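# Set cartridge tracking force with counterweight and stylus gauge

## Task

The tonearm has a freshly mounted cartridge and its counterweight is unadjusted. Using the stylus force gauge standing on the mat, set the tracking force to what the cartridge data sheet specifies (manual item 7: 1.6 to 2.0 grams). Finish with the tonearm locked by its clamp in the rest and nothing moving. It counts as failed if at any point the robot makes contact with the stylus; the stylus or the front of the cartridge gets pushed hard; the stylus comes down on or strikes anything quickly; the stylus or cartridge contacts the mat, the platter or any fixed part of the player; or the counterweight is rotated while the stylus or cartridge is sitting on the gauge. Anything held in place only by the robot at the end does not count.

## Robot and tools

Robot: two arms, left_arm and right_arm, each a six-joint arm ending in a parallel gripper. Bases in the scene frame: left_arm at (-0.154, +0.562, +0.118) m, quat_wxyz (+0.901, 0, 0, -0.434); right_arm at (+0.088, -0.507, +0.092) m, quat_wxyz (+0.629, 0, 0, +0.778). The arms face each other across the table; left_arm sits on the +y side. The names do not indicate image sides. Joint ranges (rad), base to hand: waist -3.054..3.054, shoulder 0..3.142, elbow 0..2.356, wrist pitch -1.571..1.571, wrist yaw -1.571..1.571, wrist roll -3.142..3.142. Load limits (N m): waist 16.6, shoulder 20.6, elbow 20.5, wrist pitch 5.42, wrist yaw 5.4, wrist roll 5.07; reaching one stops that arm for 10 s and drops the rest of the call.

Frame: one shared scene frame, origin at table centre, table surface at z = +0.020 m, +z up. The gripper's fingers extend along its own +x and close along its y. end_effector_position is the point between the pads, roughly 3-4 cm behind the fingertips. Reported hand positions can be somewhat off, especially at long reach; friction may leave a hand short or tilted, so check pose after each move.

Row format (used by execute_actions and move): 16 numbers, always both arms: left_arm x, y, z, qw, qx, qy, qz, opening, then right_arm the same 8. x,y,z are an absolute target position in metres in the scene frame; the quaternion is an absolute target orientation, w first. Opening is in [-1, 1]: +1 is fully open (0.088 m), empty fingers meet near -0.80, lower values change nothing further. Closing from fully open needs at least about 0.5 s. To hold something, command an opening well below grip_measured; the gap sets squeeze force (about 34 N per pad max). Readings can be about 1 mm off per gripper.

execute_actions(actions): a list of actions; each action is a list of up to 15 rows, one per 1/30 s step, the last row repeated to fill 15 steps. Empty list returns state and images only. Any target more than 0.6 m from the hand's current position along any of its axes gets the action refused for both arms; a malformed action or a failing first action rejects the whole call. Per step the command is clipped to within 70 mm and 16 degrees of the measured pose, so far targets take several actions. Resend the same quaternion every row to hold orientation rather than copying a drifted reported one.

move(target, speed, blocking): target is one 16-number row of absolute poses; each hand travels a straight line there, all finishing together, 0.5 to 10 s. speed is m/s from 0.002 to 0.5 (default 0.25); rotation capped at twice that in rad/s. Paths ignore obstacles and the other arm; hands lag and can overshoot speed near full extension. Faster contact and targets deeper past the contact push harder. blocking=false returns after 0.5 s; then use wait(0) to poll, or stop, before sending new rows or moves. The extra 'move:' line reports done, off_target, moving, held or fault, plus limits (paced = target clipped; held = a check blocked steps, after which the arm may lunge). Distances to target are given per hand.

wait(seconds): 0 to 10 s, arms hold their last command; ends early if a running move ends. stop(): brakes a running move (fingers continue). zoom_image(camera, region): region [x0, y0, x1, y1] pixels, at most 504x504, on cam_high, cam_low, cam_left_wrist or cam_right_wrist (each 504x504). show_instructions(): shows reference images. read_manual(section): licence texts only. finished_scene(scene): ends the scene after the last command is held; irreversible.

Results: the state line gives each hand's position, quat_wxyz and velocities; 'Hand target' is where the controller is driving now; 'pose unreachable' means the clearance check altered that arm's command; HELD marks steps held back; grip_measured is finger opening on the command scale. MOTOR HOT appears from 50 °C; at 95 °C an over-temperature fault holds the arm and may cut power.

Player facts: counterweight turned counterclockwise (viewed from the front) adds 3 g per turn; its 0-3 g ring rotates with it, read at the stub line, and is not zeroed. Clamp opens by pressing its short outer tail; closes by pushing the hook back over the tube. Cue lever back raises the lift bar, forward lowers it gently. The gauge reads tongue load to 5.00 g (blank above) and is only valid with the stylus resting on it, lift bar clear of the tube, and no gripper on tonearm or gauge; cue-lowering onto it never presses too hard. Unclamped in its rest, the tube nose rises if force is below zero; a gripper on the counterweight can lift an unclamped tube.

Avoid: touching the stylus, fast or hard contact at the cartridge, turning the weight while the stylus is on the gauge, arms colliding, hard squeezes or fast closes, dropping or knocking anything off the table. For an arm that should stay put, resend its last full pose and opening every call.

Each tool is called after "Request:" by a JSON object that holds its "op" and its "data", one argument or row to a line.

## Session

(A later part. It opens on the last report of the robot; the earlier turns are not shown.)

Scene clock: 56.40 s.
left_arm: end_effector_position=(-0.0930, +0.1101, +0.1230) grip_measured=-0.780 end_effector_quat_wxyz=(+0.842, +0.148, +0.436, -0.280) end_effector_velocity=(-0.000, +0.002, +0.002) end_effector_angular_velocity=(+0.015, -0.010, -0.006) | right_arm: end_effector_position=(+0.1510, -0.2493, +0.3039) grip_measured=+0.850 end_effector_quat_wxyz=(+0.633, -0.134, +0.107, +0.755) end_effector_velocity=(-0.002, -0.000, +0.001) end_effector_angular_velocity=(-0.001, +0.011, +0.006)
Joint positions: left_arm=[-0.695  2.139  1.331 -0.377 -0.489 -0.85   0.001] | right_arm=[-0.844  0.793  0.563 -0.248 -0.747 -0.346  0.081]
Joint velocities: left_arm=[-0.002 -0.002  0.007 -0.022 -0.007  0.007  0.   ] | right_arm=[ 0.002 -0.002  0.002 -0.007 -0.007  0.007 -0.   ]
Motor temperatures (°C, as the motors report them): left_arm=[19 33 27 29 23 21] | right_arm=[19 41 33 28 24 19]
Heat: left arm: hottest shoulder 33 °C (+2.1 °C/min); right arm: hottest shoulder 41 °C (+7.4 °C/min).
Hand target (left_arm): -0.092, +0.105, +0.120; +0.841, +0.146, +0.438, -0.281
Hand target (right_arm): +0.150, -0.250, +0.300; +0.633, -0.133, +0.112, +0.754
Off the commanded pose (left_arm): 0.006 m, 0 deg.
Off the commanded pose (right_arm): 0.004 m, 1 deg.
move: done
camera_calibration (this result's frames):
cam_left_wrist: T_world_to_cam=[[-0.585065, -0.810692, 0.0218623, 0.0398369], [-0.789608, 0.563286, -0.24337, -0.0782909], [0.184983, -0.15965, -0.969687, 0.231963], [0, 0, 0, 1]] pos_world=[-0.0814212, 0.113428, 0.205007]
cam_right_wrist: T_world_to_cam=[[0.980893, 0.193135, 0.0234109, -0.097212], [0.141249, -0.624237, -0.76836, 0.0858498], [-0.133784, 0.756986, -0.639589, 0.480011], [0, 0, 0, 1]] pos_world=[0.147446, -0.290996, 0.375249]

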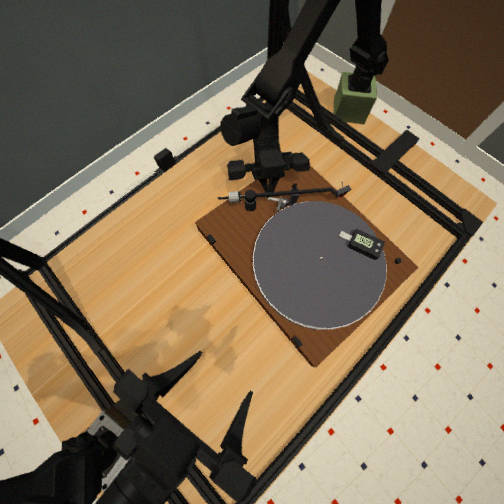

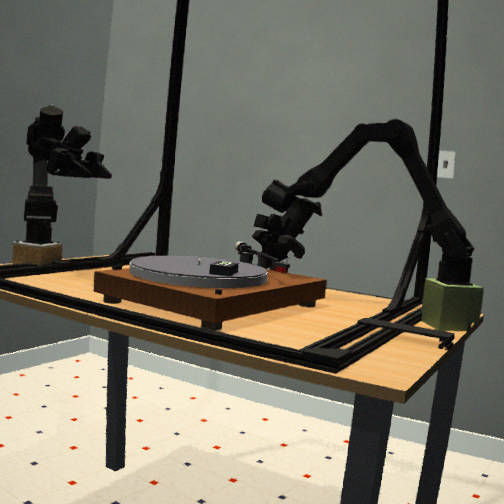

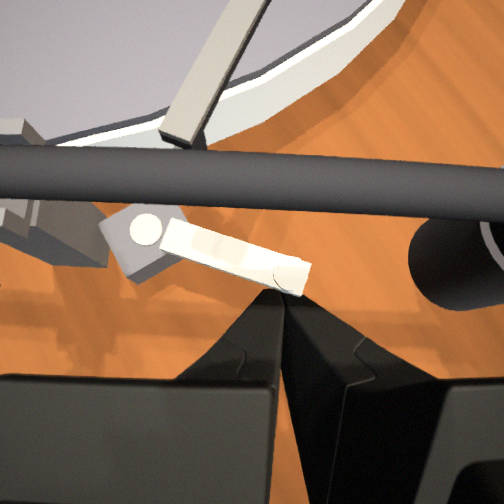

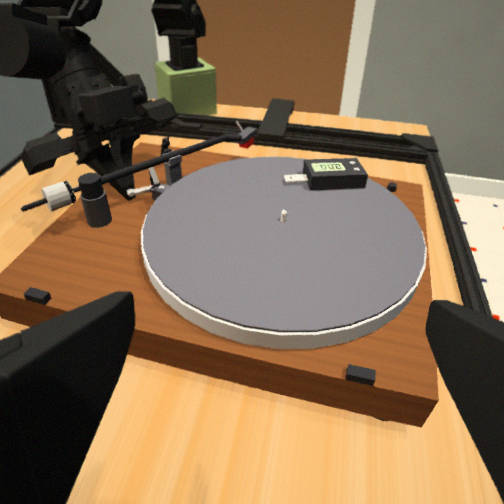

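Request:
{"op": "move", "data": {
  "target": [-0.1,0.14,0.22,0.841,0.146,0.438,-0.281,-1,0.15,-0.25,0.3,0.633,-0.133,0.112,0.754,0.85],
  "speed": 0.15
}}

Request:
{"op": "move", "data": {
  "target": [-0.001,0.167,0.21,0.342,0.55,0.262,-0.716,-0.1,0.15,-0.25,0.3,0.633,-0.133,0.112,0.754,0.85]
}}

Request:
{"op": "move", "data": {
  "target": [-0.001,0.167,0.175,0.342,0.55,0.262,-0.716,-0.1,0.15,-0.25,0.3,0.633,-0.133,0.112,0.754,0.85],
  "speed": 0.03
}}

Scene clock: 63.33 s.
left_arm: end_effector_position=(-0.0990, +0.1429, +0.2098) grip_measured=-0.780 end_effector_quat_wxyz=(+0.839, +0.158, +0.442, -0.275) end_effector_velocity=(+0.000, +0.002, +0.000) end_effector_angular_velocity=(+0.004, -0.005, +0.006) | right_arm: end_effector_position=(+0.1510, -0.2493, +0.3038) grip_measured=+0.850 end_effector_quat_wxyz=(+0.633, -0.134, +0.107, +0.755) end_effector_velocity=(-0.002, -0.001, +0.002) end_effector_angular_velocity=(+0.005, -0.006, +0.011)
Joint positions: left_arm=[-0.711  1.902  1.366 -0.682 -0.489 -0.868  0.001] | right_arm=[-0.844  0.792  0.562 -0.248 -0.747 -0.346  0.081]
Joint velocities: left_arm=[-0.002 -0.002 -0.002 -0.007 -0.007 -0.007 -0.   ] | right_arm=[ 0.002 -0.007  0.002 -0.007 -0.007 -0.007 -0.   ]
Motor temperatures (°C, as the motors report them): left_arm=[19 34 27 29 23 21] | right_arm=[19 39 33 29 24 19]
Heat: left arm: hottest shoulder 34 °C (+4.0 °C/min); right arm: hottest shoulder 39 °C (+4.0 °C/min).
Hand target (left_arm): -0.100, +0.140, +0.220; +0.841, +0.146, +0.438, -0.281
Hand target (right_arm): +0.150, -0.250, +0.300; +0.633, -0.133, +0.112, +0.754
Off the commanded pose (left_arm): 0.011 m, 2 deg.
Off the commanded pose (right_arm): 0.004 m, 1 deg.
move: off_target (left_arm)
camera_calibration (this result's frames):
cam_left_wrist: T_world_to_cam=[[-0.586021, -0.810285, 0.00425604, 0.0646514], [-0.790056, 0.570208, -0.225109, -0.0852613], [0.179975, -0.135281, -0.974324, 0.319513], [0, 0, 0, 1]] pos_world=[-0.0869786, 0.144227, 0.291841]
cam_right_wrist: T_world_to_cam=[[0.980955, 0.192806, 0.0235296, -0.0973388], [0.141146, -0.624364, -0.768275, 0.0857037], [-0.133437, 0.756965, -0.639687, 0.479969], [0, 0, 0, 1]] pos_world=[0.147434, -0.291042, 0.375164]

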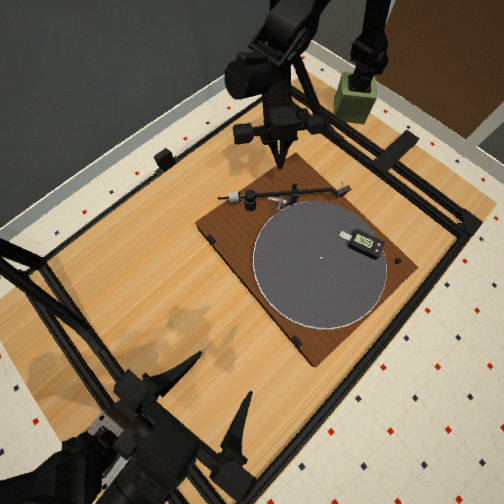

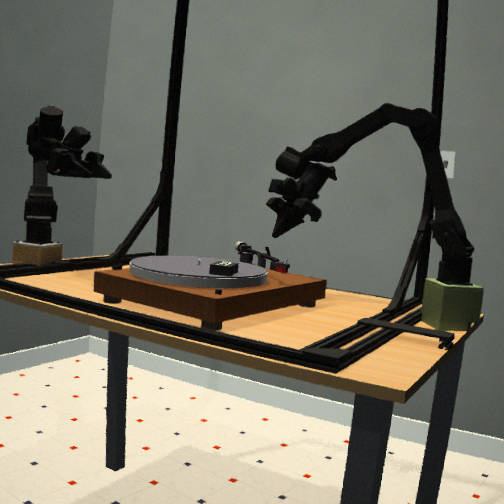

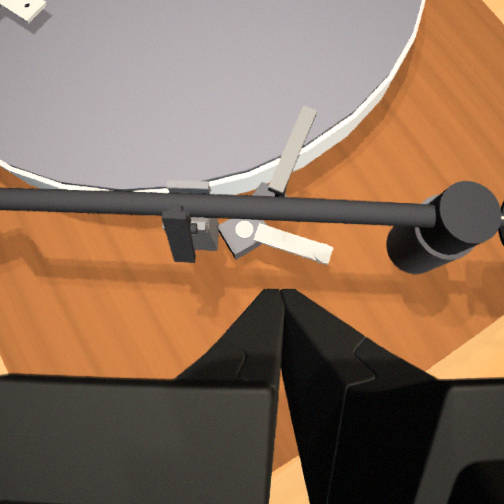

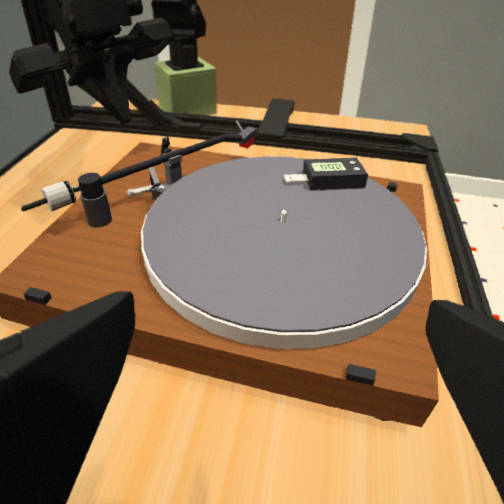

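Scene clock: 67.07 s.
left_arm: end_effector_position=(-0.0022, +0.1696, +0.2098) grip_measured=-0.100 end_effector_quat_wxyz=(+0.342, +0.550, +0.263, -0.715) end_effector_velocity=(+0.001, +0.003, +0.000) end_effector_angular_velocity=(+0.017, -0.001, -0.004) | right_arm: end_effector_position=(+0.1510, -0.2493, +0.3037) grip_measured=+0.850 end_effector_quat_wxyz=(+0.633, -0.133, +0.108, +0.755) end_effector_velocity=(-0.001, -0.000, -0.001) end_effector_angular_velocity=(+0.005, -0.006, +0.007)
Joint positions: left_arm=[-0.221  2.063  1.695 -1.09   0.234  1.117  0.034] | right_arm=[-0.844  0.792  0.562 -0.248 -0.747 -0.346  0.081]
Joint velocities: left_arm=[ 0.002  0.002  0.007 -0.022 -0.007  0.007  0.   ] | right_arm=[-0.002 -0.002 -0.007  0.007 -0.007 -0.007 -0.   ]
Motor temperatures (°C, as the motors report them): left_arm=[19 34 28 29 23 21] | right_arm=[19 39 33 29 24 19]
Heat: left arm: hottest shoulder 34 °C (+4.1 °C/min); right arm: hottest shoulder 39 °C (+3.0 °C/min).
Hand target (left_arm): -0.001, +0.167, +0.210; -0.342, -0.548, -0.261, +0.717
Hand target (right_arm): +0.150, -0.250, +0.300; +0.633, -0.133, +0.112, +0.754
Off the commanded pose (left_arm): 0.003 m, 0 deg.
Off the commanded pose (right_arm): 0.004 m, 1 deg.
move: done
camera_calibration (this result's frames):
cam_left_wrist: T_world_to_cam=[[-0.795208, 0.606061, 0.018257, -0.100654], [0.604211, 0.789543, 0.107472, -0.127869], [0.0507197, 0.0964934, -0.994041, 0.270245], [0, 0, 0, 1]] pos_world=[-0.0164876, 0.135883, 0.284214]
cam_right_wrist: T_world_to_cam=[[0.980993, 0.192688, 0.0228901, -0.0971537], [0.140621, -0.624666, -0.768126, 0.0855295], [-0.13371, 0.756745, -0.639889, 0.479933], [0, 0, 0, 1]] pos_world=[0.147452, -0.291039, 0.375025]

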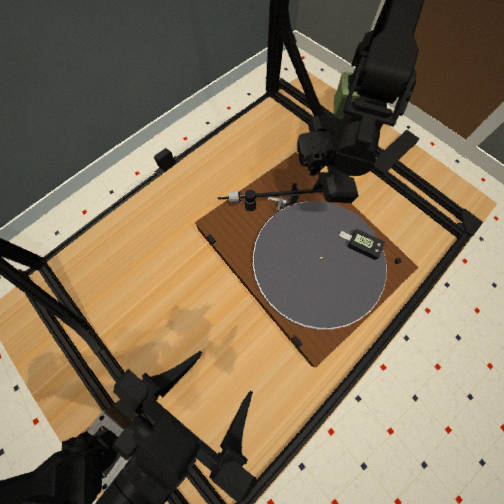

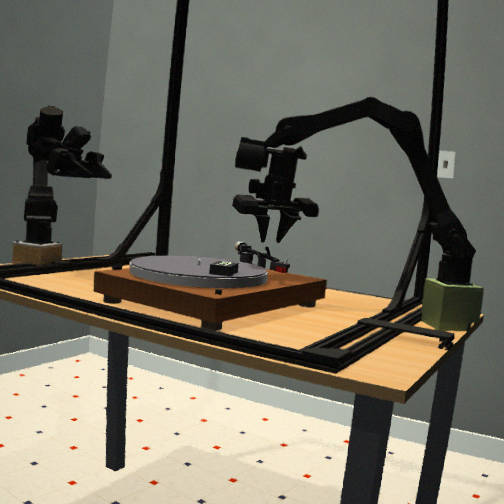

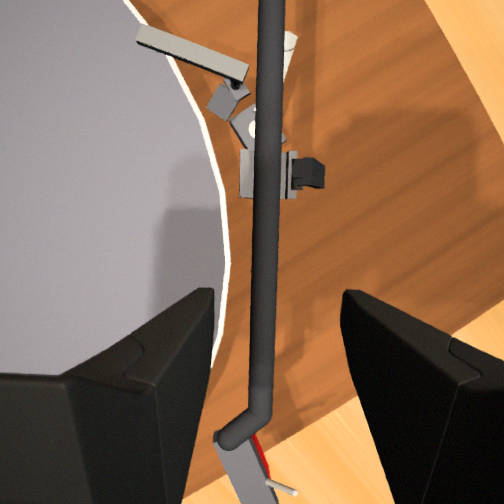

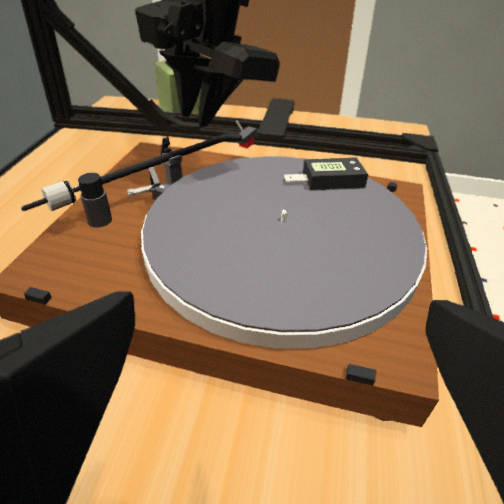

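Scene clock: 68.57 s.
left_arm: end_effector_position=(-0.0000, +0.1649, +0.1815) grip_measured=-0.100 end_effector_quat_wxyz=(+0.348, +0.550, +0.256, -0.715) end_effector_velocity=(-0.001, +0.002, -0.000) end_effector_angular_velocity=(+0.011, -0.002, +0.006) | right_arm: end_effector_position=(+0.1510, -0.2493, +0.3037) grip_measured=+0.850 end_effector_quat_wxyz=(+0.633, -0.133, +0.107, +0.755) end_effector_velocity=(-0.002, -0.002, +0.001) end_effector_angular_velocity=(+0.003, +0.016, +0.010)
Joint positions: left_arm=[-0.221  2.089  1.618 -0.97   0.235  1.117  0.034] | right_arm=[-0.844  0.792  0.562 -0.248 -0.747 -0.346  0.081]
Joint velocities: left_arm=[-0.002 -0.002 -0.002 -0.007 -0.007 -0.007 -0.   ] | right_arm=[-0.007 -0.007 -0.002 -0.007 -0.022  0.007 -0.   ]
Motor temperatures (°C, as the motors report them): left_arm=[19 35 28 28 23 21] | right_arm=[19 38 33 30 24 19]
Heat: left arm: hottest shoulder 35 °C (+5.0 °C/min); right arm: hottest shoulder 38 °C (+2.0 °C/min).
Hand target (left_arm): -0.001, +0.167, +0.175; -0.342, -0.550, -0.262, +0.716
Hand target (right_arm): +0.150, -0.250, +0.300; +0.633, -0.133, +0.112, +0.754
Off the commanded pose (left_arm): 0.007 m, 1 deg.
Off the commanded pose (right_arm): 0.004 m, 1 deg.
move: done
camera_calibration (this result's frames):
cam_left_wrist: T_world_to_cam=[[-0.795035, 0.606559, 0.00232183, -0.0927931], [0.603757, 0.790982, 0.0991197, -0.121225], [0.0582855, 0.0802055, -0.995073, 0.245378], [0, 0, 0, 1]] pos_world=[-0.0148853, 0.132491, 0.2564]
cam_right_wrist: T_world_to_cam=[[0.980988, 0.192681, 0.0231707, -0.0972644], [0.140794, -0.62443, -0.768287, 0.0856704], [-0.133566, 0.756942, -0.639686, 0.479921], [0, 0, 0, 1]] pos_world=[0.147454, -0.291036, 0.375072]

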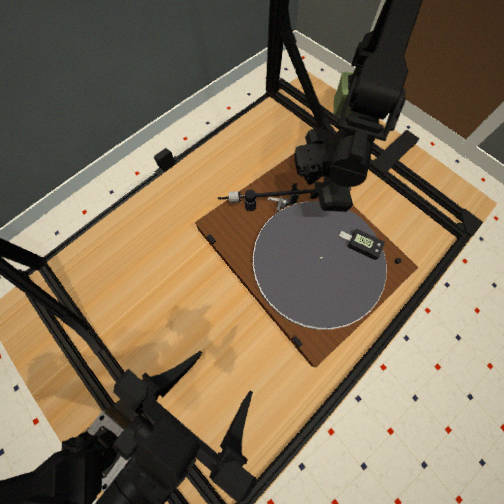

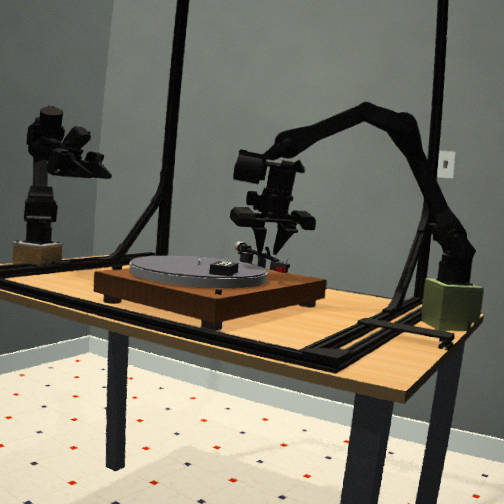

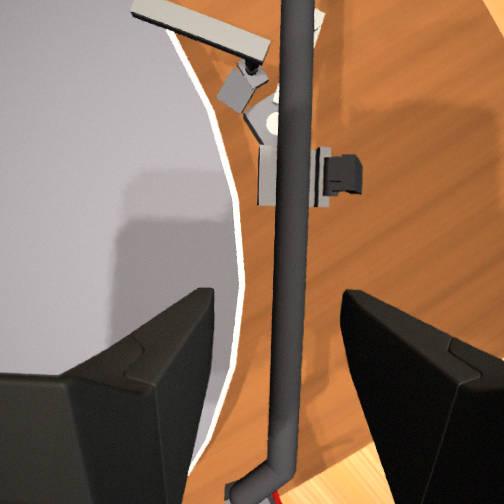

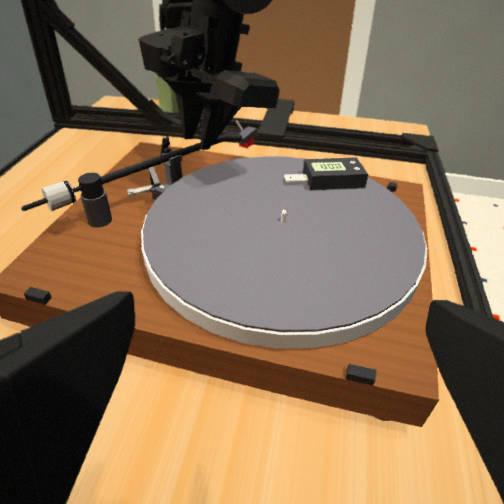

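Request:
{"op": "move", "data": {
  "target": [-0.003,0.169,0.157,0.342,0.55,0.262,-0.716,-0.1,0.15,-0.25,0.3,0.633,-0.133,0.112,0.754,0.85],
  "speed": 0.02
}}

Request:
{"op": "move", "data": {
  "target": [-0.003,0.169,0.157,0.342,0.55,0.262,-0.716,-0.67,0.15,-0.25,0.3,0.633,-0.133,0.112,0.754,0.85],
  "speed": 0.02
}}

Request:
{"op": "move", "data": {
  "target": [-0.002,0.166,0.192,0.342,0.55,0.262,-0.716,-0.67,0.15,-0.25,0.3,0.633,-0.133,0.112,0.754,0.85],
  "speed": 0.015
}}

Scene clock: 77.13 s.
left_arm: end_effector_position=(-0.0010, +0.1670, +0.1636) grip_measured=-0.100 end_effector_quat_wxyz=(+0.348, +0.550, +0.256, -0.715) end_effector_velocity=(-0.003, -0.002, +0.001) end_effector_angular_velocity=(-0.006, +0.008, +0.013) | right_arm: end_effector_position=(+0.1509, -0.2493, +0.3037) grip_measured=+0.850 end_effector_quat_wxyz=(+0.633, -0.134, +0.107, +0.755) end_effector_velocity=(-0.001, -0.001, -0.003) end_effector_angular_velocity=(-0.015, +0.009, +0.007)
Joint positions: left_arm=[-0.221  2.098  1.559 -0.901  0.235  1.117  0.034] | right_arm=[-0.844  0.792  0.561 -0.248 -0.747 -0.346  0.081]
Joint velocities: left_arm=[-0.007 -0.002 -0.002  0.007  0.007 -0.022 -0.   ] | right_arm=[-0.002  0.002  0.002 -0.022 -0.007 -0.007  0.   ]
Motor temperatures (°C, as the motors report them): left_arm=[19 35 27 28 22 21] | right_arm=[19 37 34 31 24 19]
Heat: left arm: hottest shoulder 35 °C (+5.1 °C/min); right arm: hottest shoulder 37 °C (-1.0 °C/min).
Hand target (left_arm): -0.003, +0.169, +0.157; -0.342, -0.550, -0.262, +0.716
Hand target (right_arm): +0.150, -0.250, +0.300; +0.633, -0.133, +0.112, +0.754
Off the commanded pose (left_arm): 0.007 m, 1 deg.
Off the commanded pose (right_arm): 0.004 m, 1 deg.
move: done
camera_calibration (this result's frames):
cam_left_wrist: T_world_to_cam=[[-0.795035, 0.60656, 0.00198121, -0.0947191], [0.60374, 0.791016, 0.0989489, -0.120437], [0.0584513, 0.079864, -0.995091, 0.22746], [0, 0, 0, 1]] pos_world=[-0.0158876, 0.134555, 0.238449]
cam_right_wrist: T_world_to_cam=[[0.980914, 0.193055, 0.0231707, -0.0970136], [0.141032, -0.624376, -0.768287, 0.0855921], [-0.133854, 0.756891, -0.639686, 0.479913], [0, 0, 0, 1]] pos_world=[0.147329, -0.291072, 0.375001]

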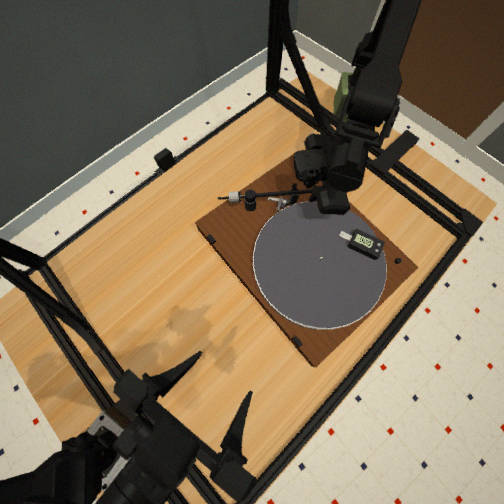

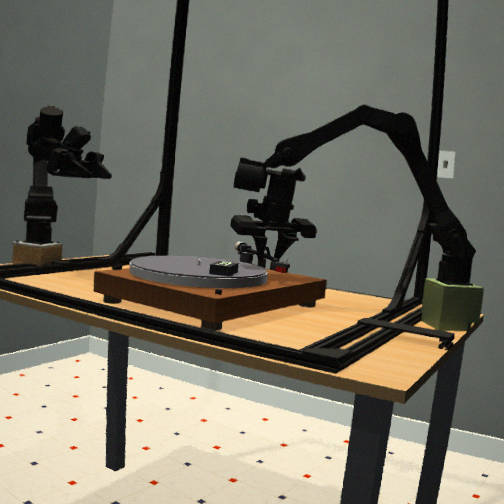

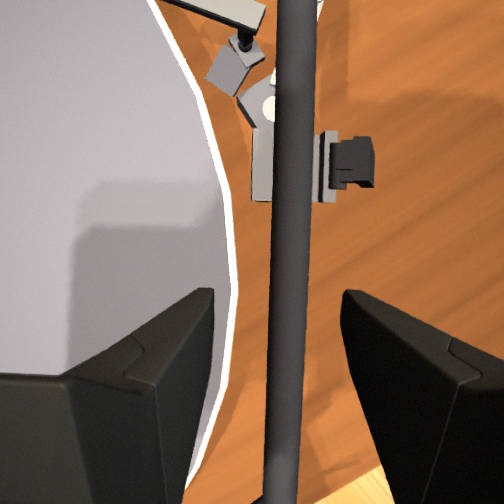

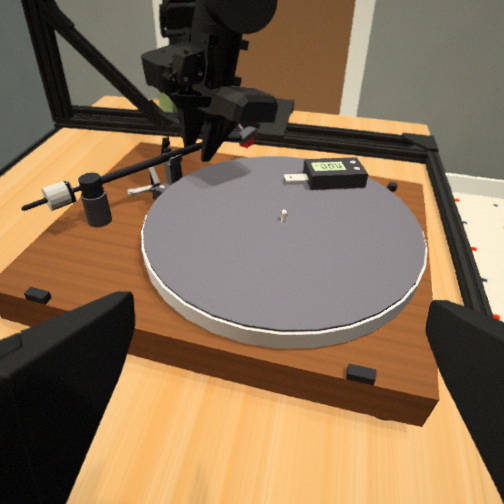

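Scene clock: 77.83 s.
left_arm: end_effector_position=(-0.0014, +0.1671, +0.1635) grip_measured=-0.601 end_effector_quat_wxyz=(+0.347, +0.550, +0.255, -0.715) end_effector_velocity=(+0.000, +0.004, -0.002) end_effector_angular_velocity=(+0.024, -0.010, +0.022) | right_arm: end_effector_position=(+0.1508, -0.2494, +0.3035) grip_measured=+0.850 end_effector_quat_wxyz=(+0.633, -0.134, +0.108, +0.755) end_effector_velocity=(-0.002, -0.001, -0.001) end_effector_angular_velocity=(-0.003, +0.000, +0.011)
Joint positions: left_arm=[-0.222  2.098  1.559 -0.901  0.234  1.119  0.01 ] | right_arm=[-0.844  0.792  0.561 -0.248 -0.747 -0.346  0.081]
Joint velocities: left_arm=[-0.002 -0.002 -0.007 -0.007 -0.022 -0.022 -0.   ] | right_arm=[ 0.002 -0.002 -0.002 -0.007 -0.007 -0.007 -0.   ]
Motor temperatures (°C, as the motors report them): left_arm=[19 35 27 28 22 21] | right_arm=[19 37 34 31 24 19]
Heat: left arm: hottest shoulder 35 °C (+5.0 °C/min); right arm: hottest shoulder 37 °C (-1.0 °C/min).
Hand target (left_arm): -0.003, +0.169, +0.157; -0.342, -0.550, -0.262, +0.716
Hand target (right_arm): +0.150, -0.250, +0.300; +0.633, -0.133, +0.112, +0.754
Off the commanded pose (left_arm): 0.007 m, 1 deg.
Off the commanded pose (right_arm): 0.004 m, 1 deg.
move: done
camera_calibration (this result's frames):
cam_left_wrist: T_world_to_cam=[[-0.793261, 0.608878, 0.00188742, -0.0954003], [0.605998, 0.7892, 0.0996465, -0.120092], [0.059183, 0.0801895, -0.995021, 0.227283], [0, 0, 0, 1]] pos_world=[-0.016353, 0.134638, 0.238298]
cam_right_wrist: T_world_to_cam=[[0.98092, 0.193062, 0.0228901, -0.0969015], [0.140859, -0.624612, -0.768126, 0.0853776], [-0.133999, 0.756694, -0.639889, 0.479863], [0, 0, 0, 1]] pos_world=[0.147327, -0.291074, 0.374858]

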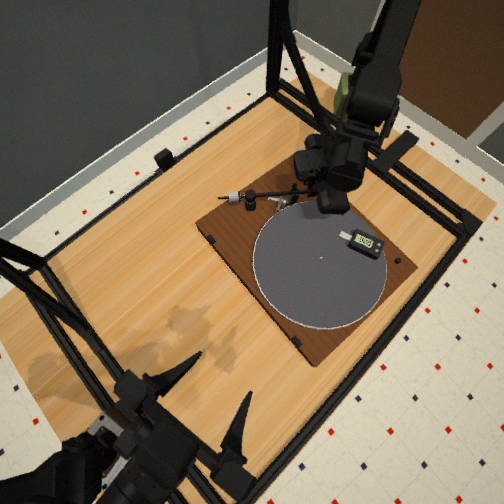

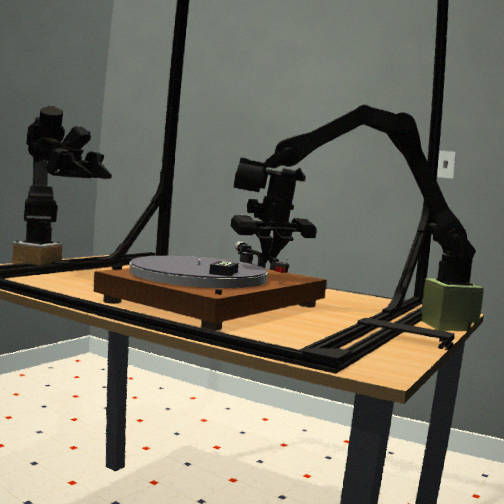

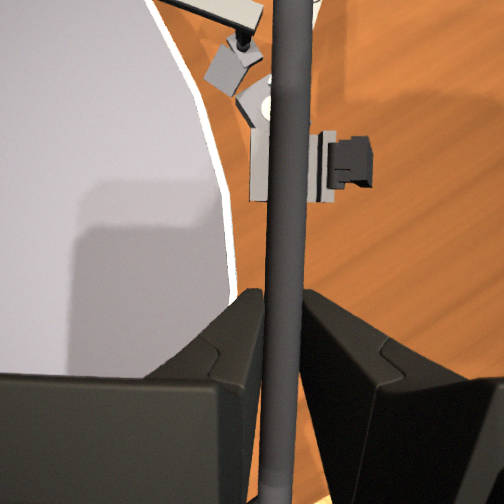

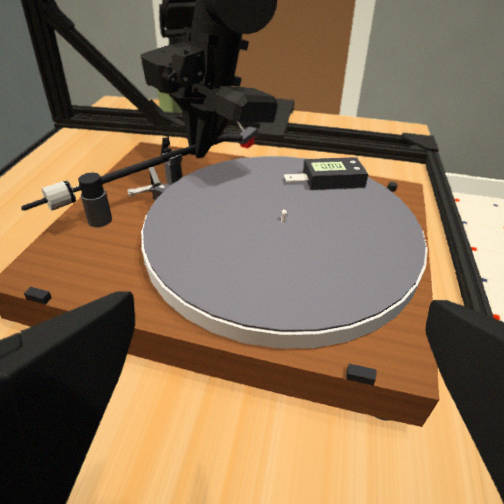

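Scene clock: 79.97 s.
left_arm: end_effector_position=(-0.0046, +0.1680, +0.1823) grip_measured=-0.600 end_effector_quat_wxyz=(+0.337, +0.550, +0.272, -0.714) end_effector_velocity=(-0.004, +0.005, +0.002) end_effector_angular_velocity=(+0.029, +0.006, +0.000) | right_arm: end_effector_position=(+0.1508, -0.2494, +0.3035) grip_measured=+0.850 end_effector_quat_wxyz=(+0.633, -0.133, +0.108, +0.755) end_effector_velocity=(-0.000, +0.000, +0.003) end_effector_angular_velocity=(+0.013, -0.011, +0.007)
Joint positions: left_arm=[-0.228  2.099  1.64  -1.017  0.232  1.106  0.01 ] | right_arm=[-0.844  0.792  0.561 -0.248 -0.747 -0.345  0.081]
Joint velocities: left_arm=[-0.007 -0.002  0.007 -0.037 -0.007 -0.007 -0.   ] | right_arm=[-0.002 -0.002  0.002  0.007 -0.007 -0.007 -0.   ]
Motor temperatures (°C, as the motors report them): left_arm=[19 36 27 28 22 21] | right_arm=[19 37 34 31 24 19]
Heat: left arm: hottest shoulder 36 °C (+5.0 °C/min); right arm: hottest shoulder 37 °C (-2.0 °C/min).
Hand target (left_arm): -0.002, +0.166, +0.192; -0.342, -0.550, -0.262, +0.716
Hand target (right_arm): +0.150, -0.250, +0.300; +0.633, -0.133, +0.112, +0.754
Off the commanded pose (left_arm): 0.010 m, 1 deg.
Off the commanded pose (right_arm): 0.004 m, 0 deg.
move: off_target (left_arm)
camera_calibration (this result's frames):
cam_left_wrist: T_world_to_cam=[[-0.796766, 0.603258, 0.0352655, -0.103728], [0.602773, 0.789285, 0.11702, -0.124014], [0.0427589, 0.114495, -0.992503, 0.239853], [0, 0, 0, 1]] pos_world=[-0.0181508, 0.132995, 0.256225]
cam_right_wrist: T_world_to_cam=[[0.980952, 0.192937, 0.0225312, -0.0968287], [0.140507, -0.624678, -0.768137, 0.0854177], [-0.134127, 0.756672, -0.639889, 0.479877], [0, 0, 0, 1]] pos_world=[0.147347, -0.291069, 0.374862]

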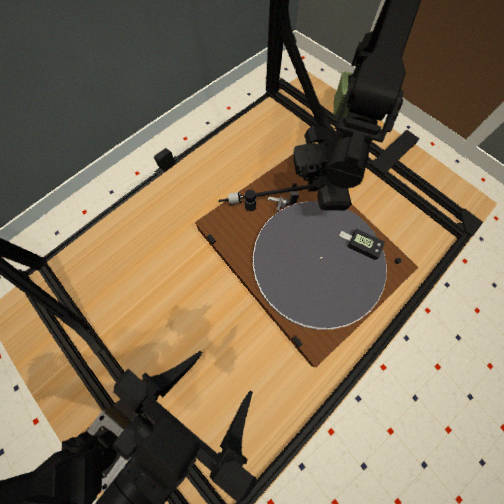

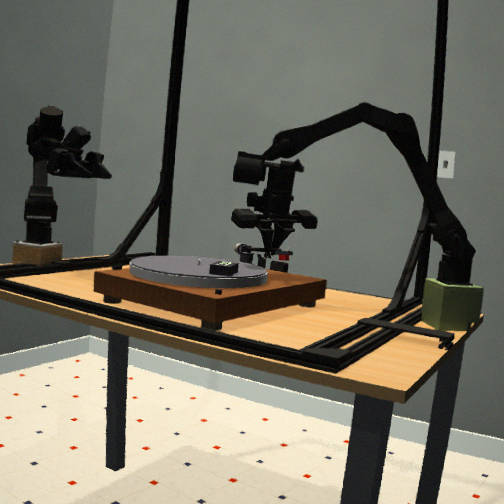

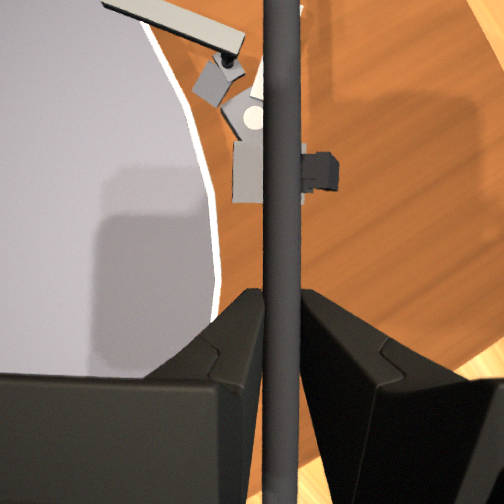

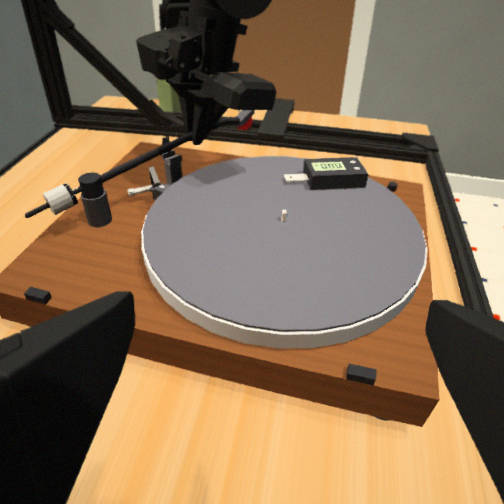

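Request:
{"op": "move", "data": {
  "target": [0.031,0.128,0.184,0.212,0.587,0.163,-0.764,-0.67,0.15,-0.25,0.3,0.633,-0.133,0.112,0.754,0.85],
  "speed": 0.03
}}

Request:
{"op": "move", "data": {
  "target": [0.031,0.128,0.168,0.212,0.587,0.163,-0.764,-0.67,0.15,-0.25,0.3,0.633,-0.133,0.112,0.754,0.85],
  "speed": 0.008
}}

Request:
{"op": "zoom_image", "data": {
  "camera": "cam_low",
  "region": [190,210,310,290]
}}

Scene clock: 91.47 s.
left_arm: end_effector_position=(+0.0303, +0.1297, +0.1846) grip_measured=-0.600 end_effector_quat_wxyz=(+0.214, +0.589, +0.165, -0.761) end_effector_velocity=(-0.000, +0.000, -0.000) end_effector_angular_velocity=(+0.013, -0.002, -0.009) | right_arm: end_effector_position=(+0.1508, -0.2494, +0.3032) grip_measured=+0.850 end_effector_quat_wxyz=(+0.633, -0.133, +0.108, +0.755) end_effector_velocity=(-0.001, -0.001, -0.001) end_effector_angular_velocity=(-0.003, +0.000, +0.007)
Joint positions: left_arm=[-0.19   2.387  2.127 -1.293  0.253  1.505  0.01 ] | right_arm=[-0.844  0.792  0.56  -0.248 -0.747 -0.345  0.081]
Joint velocities: left_arm=[-0.002  0.012  0.022 -0.022 -0.007  0.007 -0.   ] | right_arm=[-0.002 -0.002 -0.002 -0.007 -0.007 -0.007 -0.   ]
Motor temperatures (°C, as the motors report them): left_arm=[19 37 29 27 23 21] | right_arm=[19 35 34 32 23 19]
Heat: left arm: hottest shoulder 37 °C (+6.1 °C/min); right arm: hottest shoulder 35 °C (-6.1 °C/min).
Hand target (left_arm): +0.031, +0.128, +0.184; -0.212, -0.587, -0.163, +0.764
Hand target (right_arm): +0.150, -0.250, +0.300; +0.633, -0.133, +0.112, +0.754
Off the commanded pose (left_arm): 0.002 m, 1 deg.
Off the commanded pose (right_arm): 0.003 m, 0 deg.
move: done
camera_calibration (this result's frames):
cam_left_wrist: T_world_to_cam=[[-0.543057, 0.839519, 0.0172465, -0.0879048], [0.835318, 0.538017, 0.113055, -0.0887779], [0.0856325, 0.0758014, -0.993439, 0.248881], [0, 0, 0, 1]] pos_world=[0.00510807, 0.102696, 0.258801]
cam_right_wrist: T_world_to_cam=[[0.980962, 0.192951, 0.0219699, -0.0966048], [0.14016, -0.625151, -0.767816, 0.0849886], [-0.134416, 0.756278, -0.640293, 0.479777], [0, 0, 0, 1]] pos_world=[0.147343, -0.291074, 0.374576]

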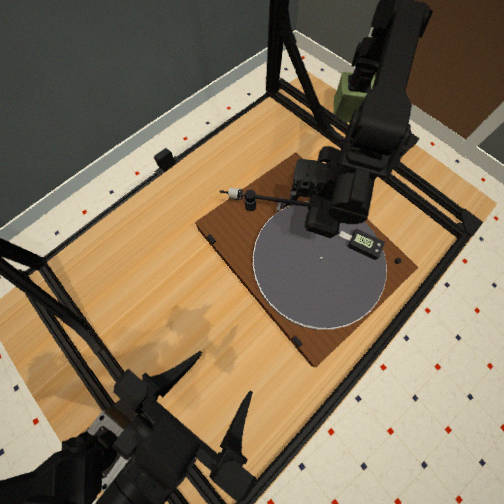

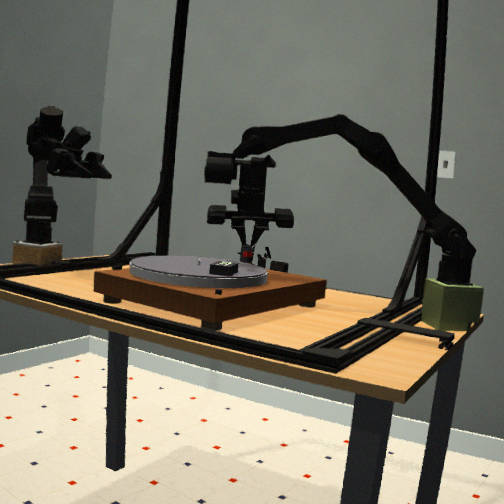

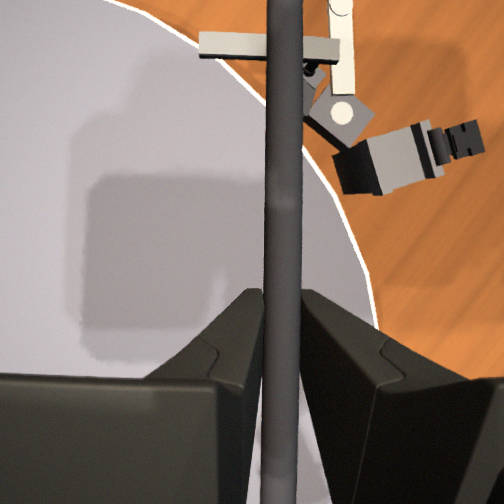

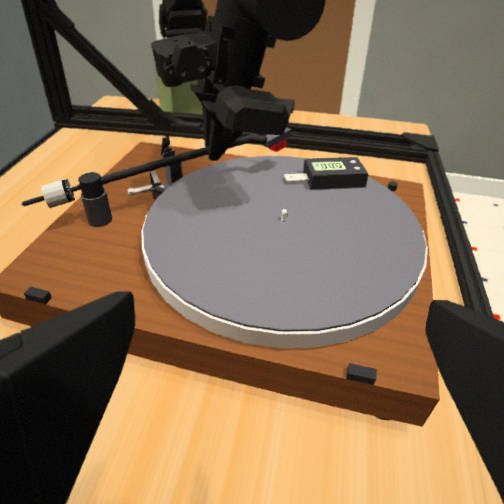

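Scene clock: 93.77 s.
left_arm: end_effector_position=(+0.0324, +0.1277, +0.1781) grip_measured=-0.600 end_effector_quat_wxyz=(+0.217, +0.587, +0.156, -0.765) end_effector_velocity=(+0.003, -0.000, +0.000) end_effector_angular_velocity=(-0.005, -0.011, -0.004) | right_arm: end_effector_position=(+0.1508, -0.2494, +0.3032) grip_measured=+0.850 end_effector_quat_wxyz=(+0.633, -0.133, +0.108, +0.755) end_effector_velocity=(-0.001, -0.001, -0.003) end_effector_angular_velocity=(-0.007, +0.003, +0.007)
Joint positions: left_arm=[-0.184  2.387  2.1   -1.253  0.266  1.518  0.01 ] | right_arm=[-0.844  0.792  0.56  -0.248 -0.747 -0.345  0.081]
Joint velocities: left_arm=[ 0.002 -0.002 -0.002  0.007 -0.007  0.007 -0.   ] | right_arm=[-0.002 -0.002 -0.007 -0.007 -0.007 -0.007  0.   ]
Motor temperatures (°C, as the motors report them): left_arm=[19 38 28 27 23 21] | right_arm=[19 35 34 32 23 19]
Heat: left arm: hottest shoulder 38 °C (+7.0 °C/min); right arm: hottest shoulder 35 °C (-6.0 °C/min).
Hand target (left_arm): +0.031, +0.128, +0.168; -0.212, -0.587, -0.163, +0.764
Hand target (right_arm): +0.150, -0.250, +0.300; +0.633, -0.133, +0.112, +0.754
Off the commanded pose (left_arm): 0.010 m, 1 deg.
Off the commanded pose (right_arm): 0.003 m, 0 deg.
move: off_target (left_arm)
camera_calibration (this result's frames):
cam_left_wrist: T_world_to_cam=[[-0.536741, 0.843744, 0.00229062, -0.083075], [0.839645, 0.533862, 0.0999441, -0.0859903], [0.0831044, 0.0555674, -0.99499, 0.245376], [0, 0, 0, 1]] pos_world=[0.00721971, 0.102366, 0.252932]
cam_right_wrist: T_world_to_cam=[[0.980995, 0.192825, 0.0216111, -0.0965322], [0.139808, -0.625216, -0.767827, 0.0850285], [-0.134545, 0.756256, -0.640293, 0.479791], [0, 0, 0, 1]] pos_world=[0.147363, -0.29107, 0.37458]

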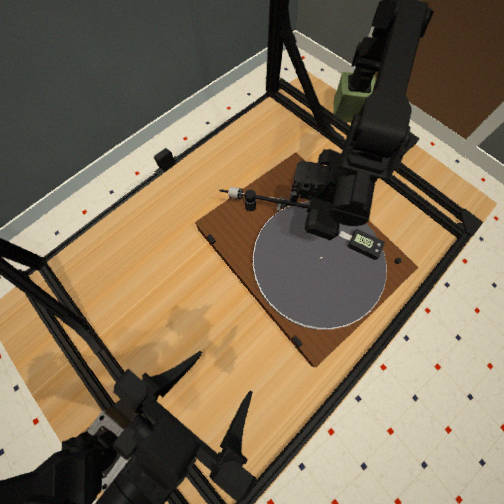

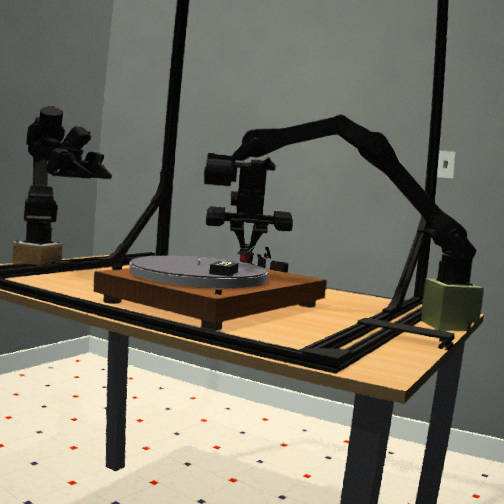

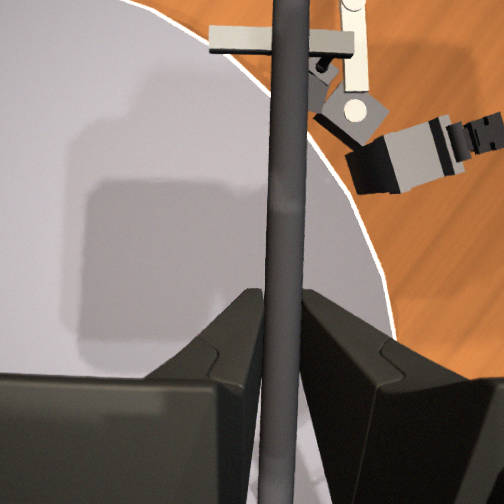

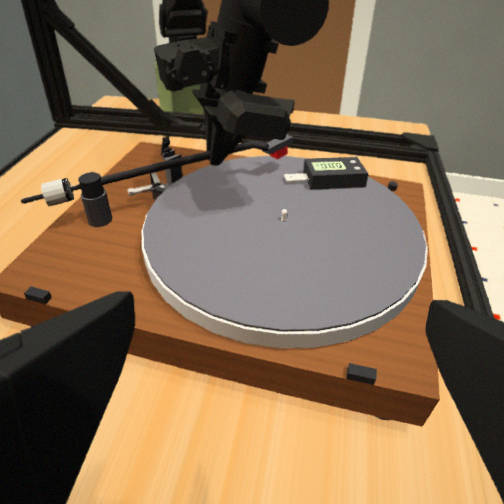

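Region (190, 210, 310, 290) of cam_low's 504x504 image, scaled by 4.200, with more detail than that image has.

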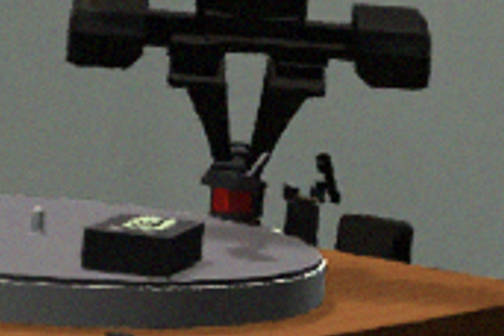

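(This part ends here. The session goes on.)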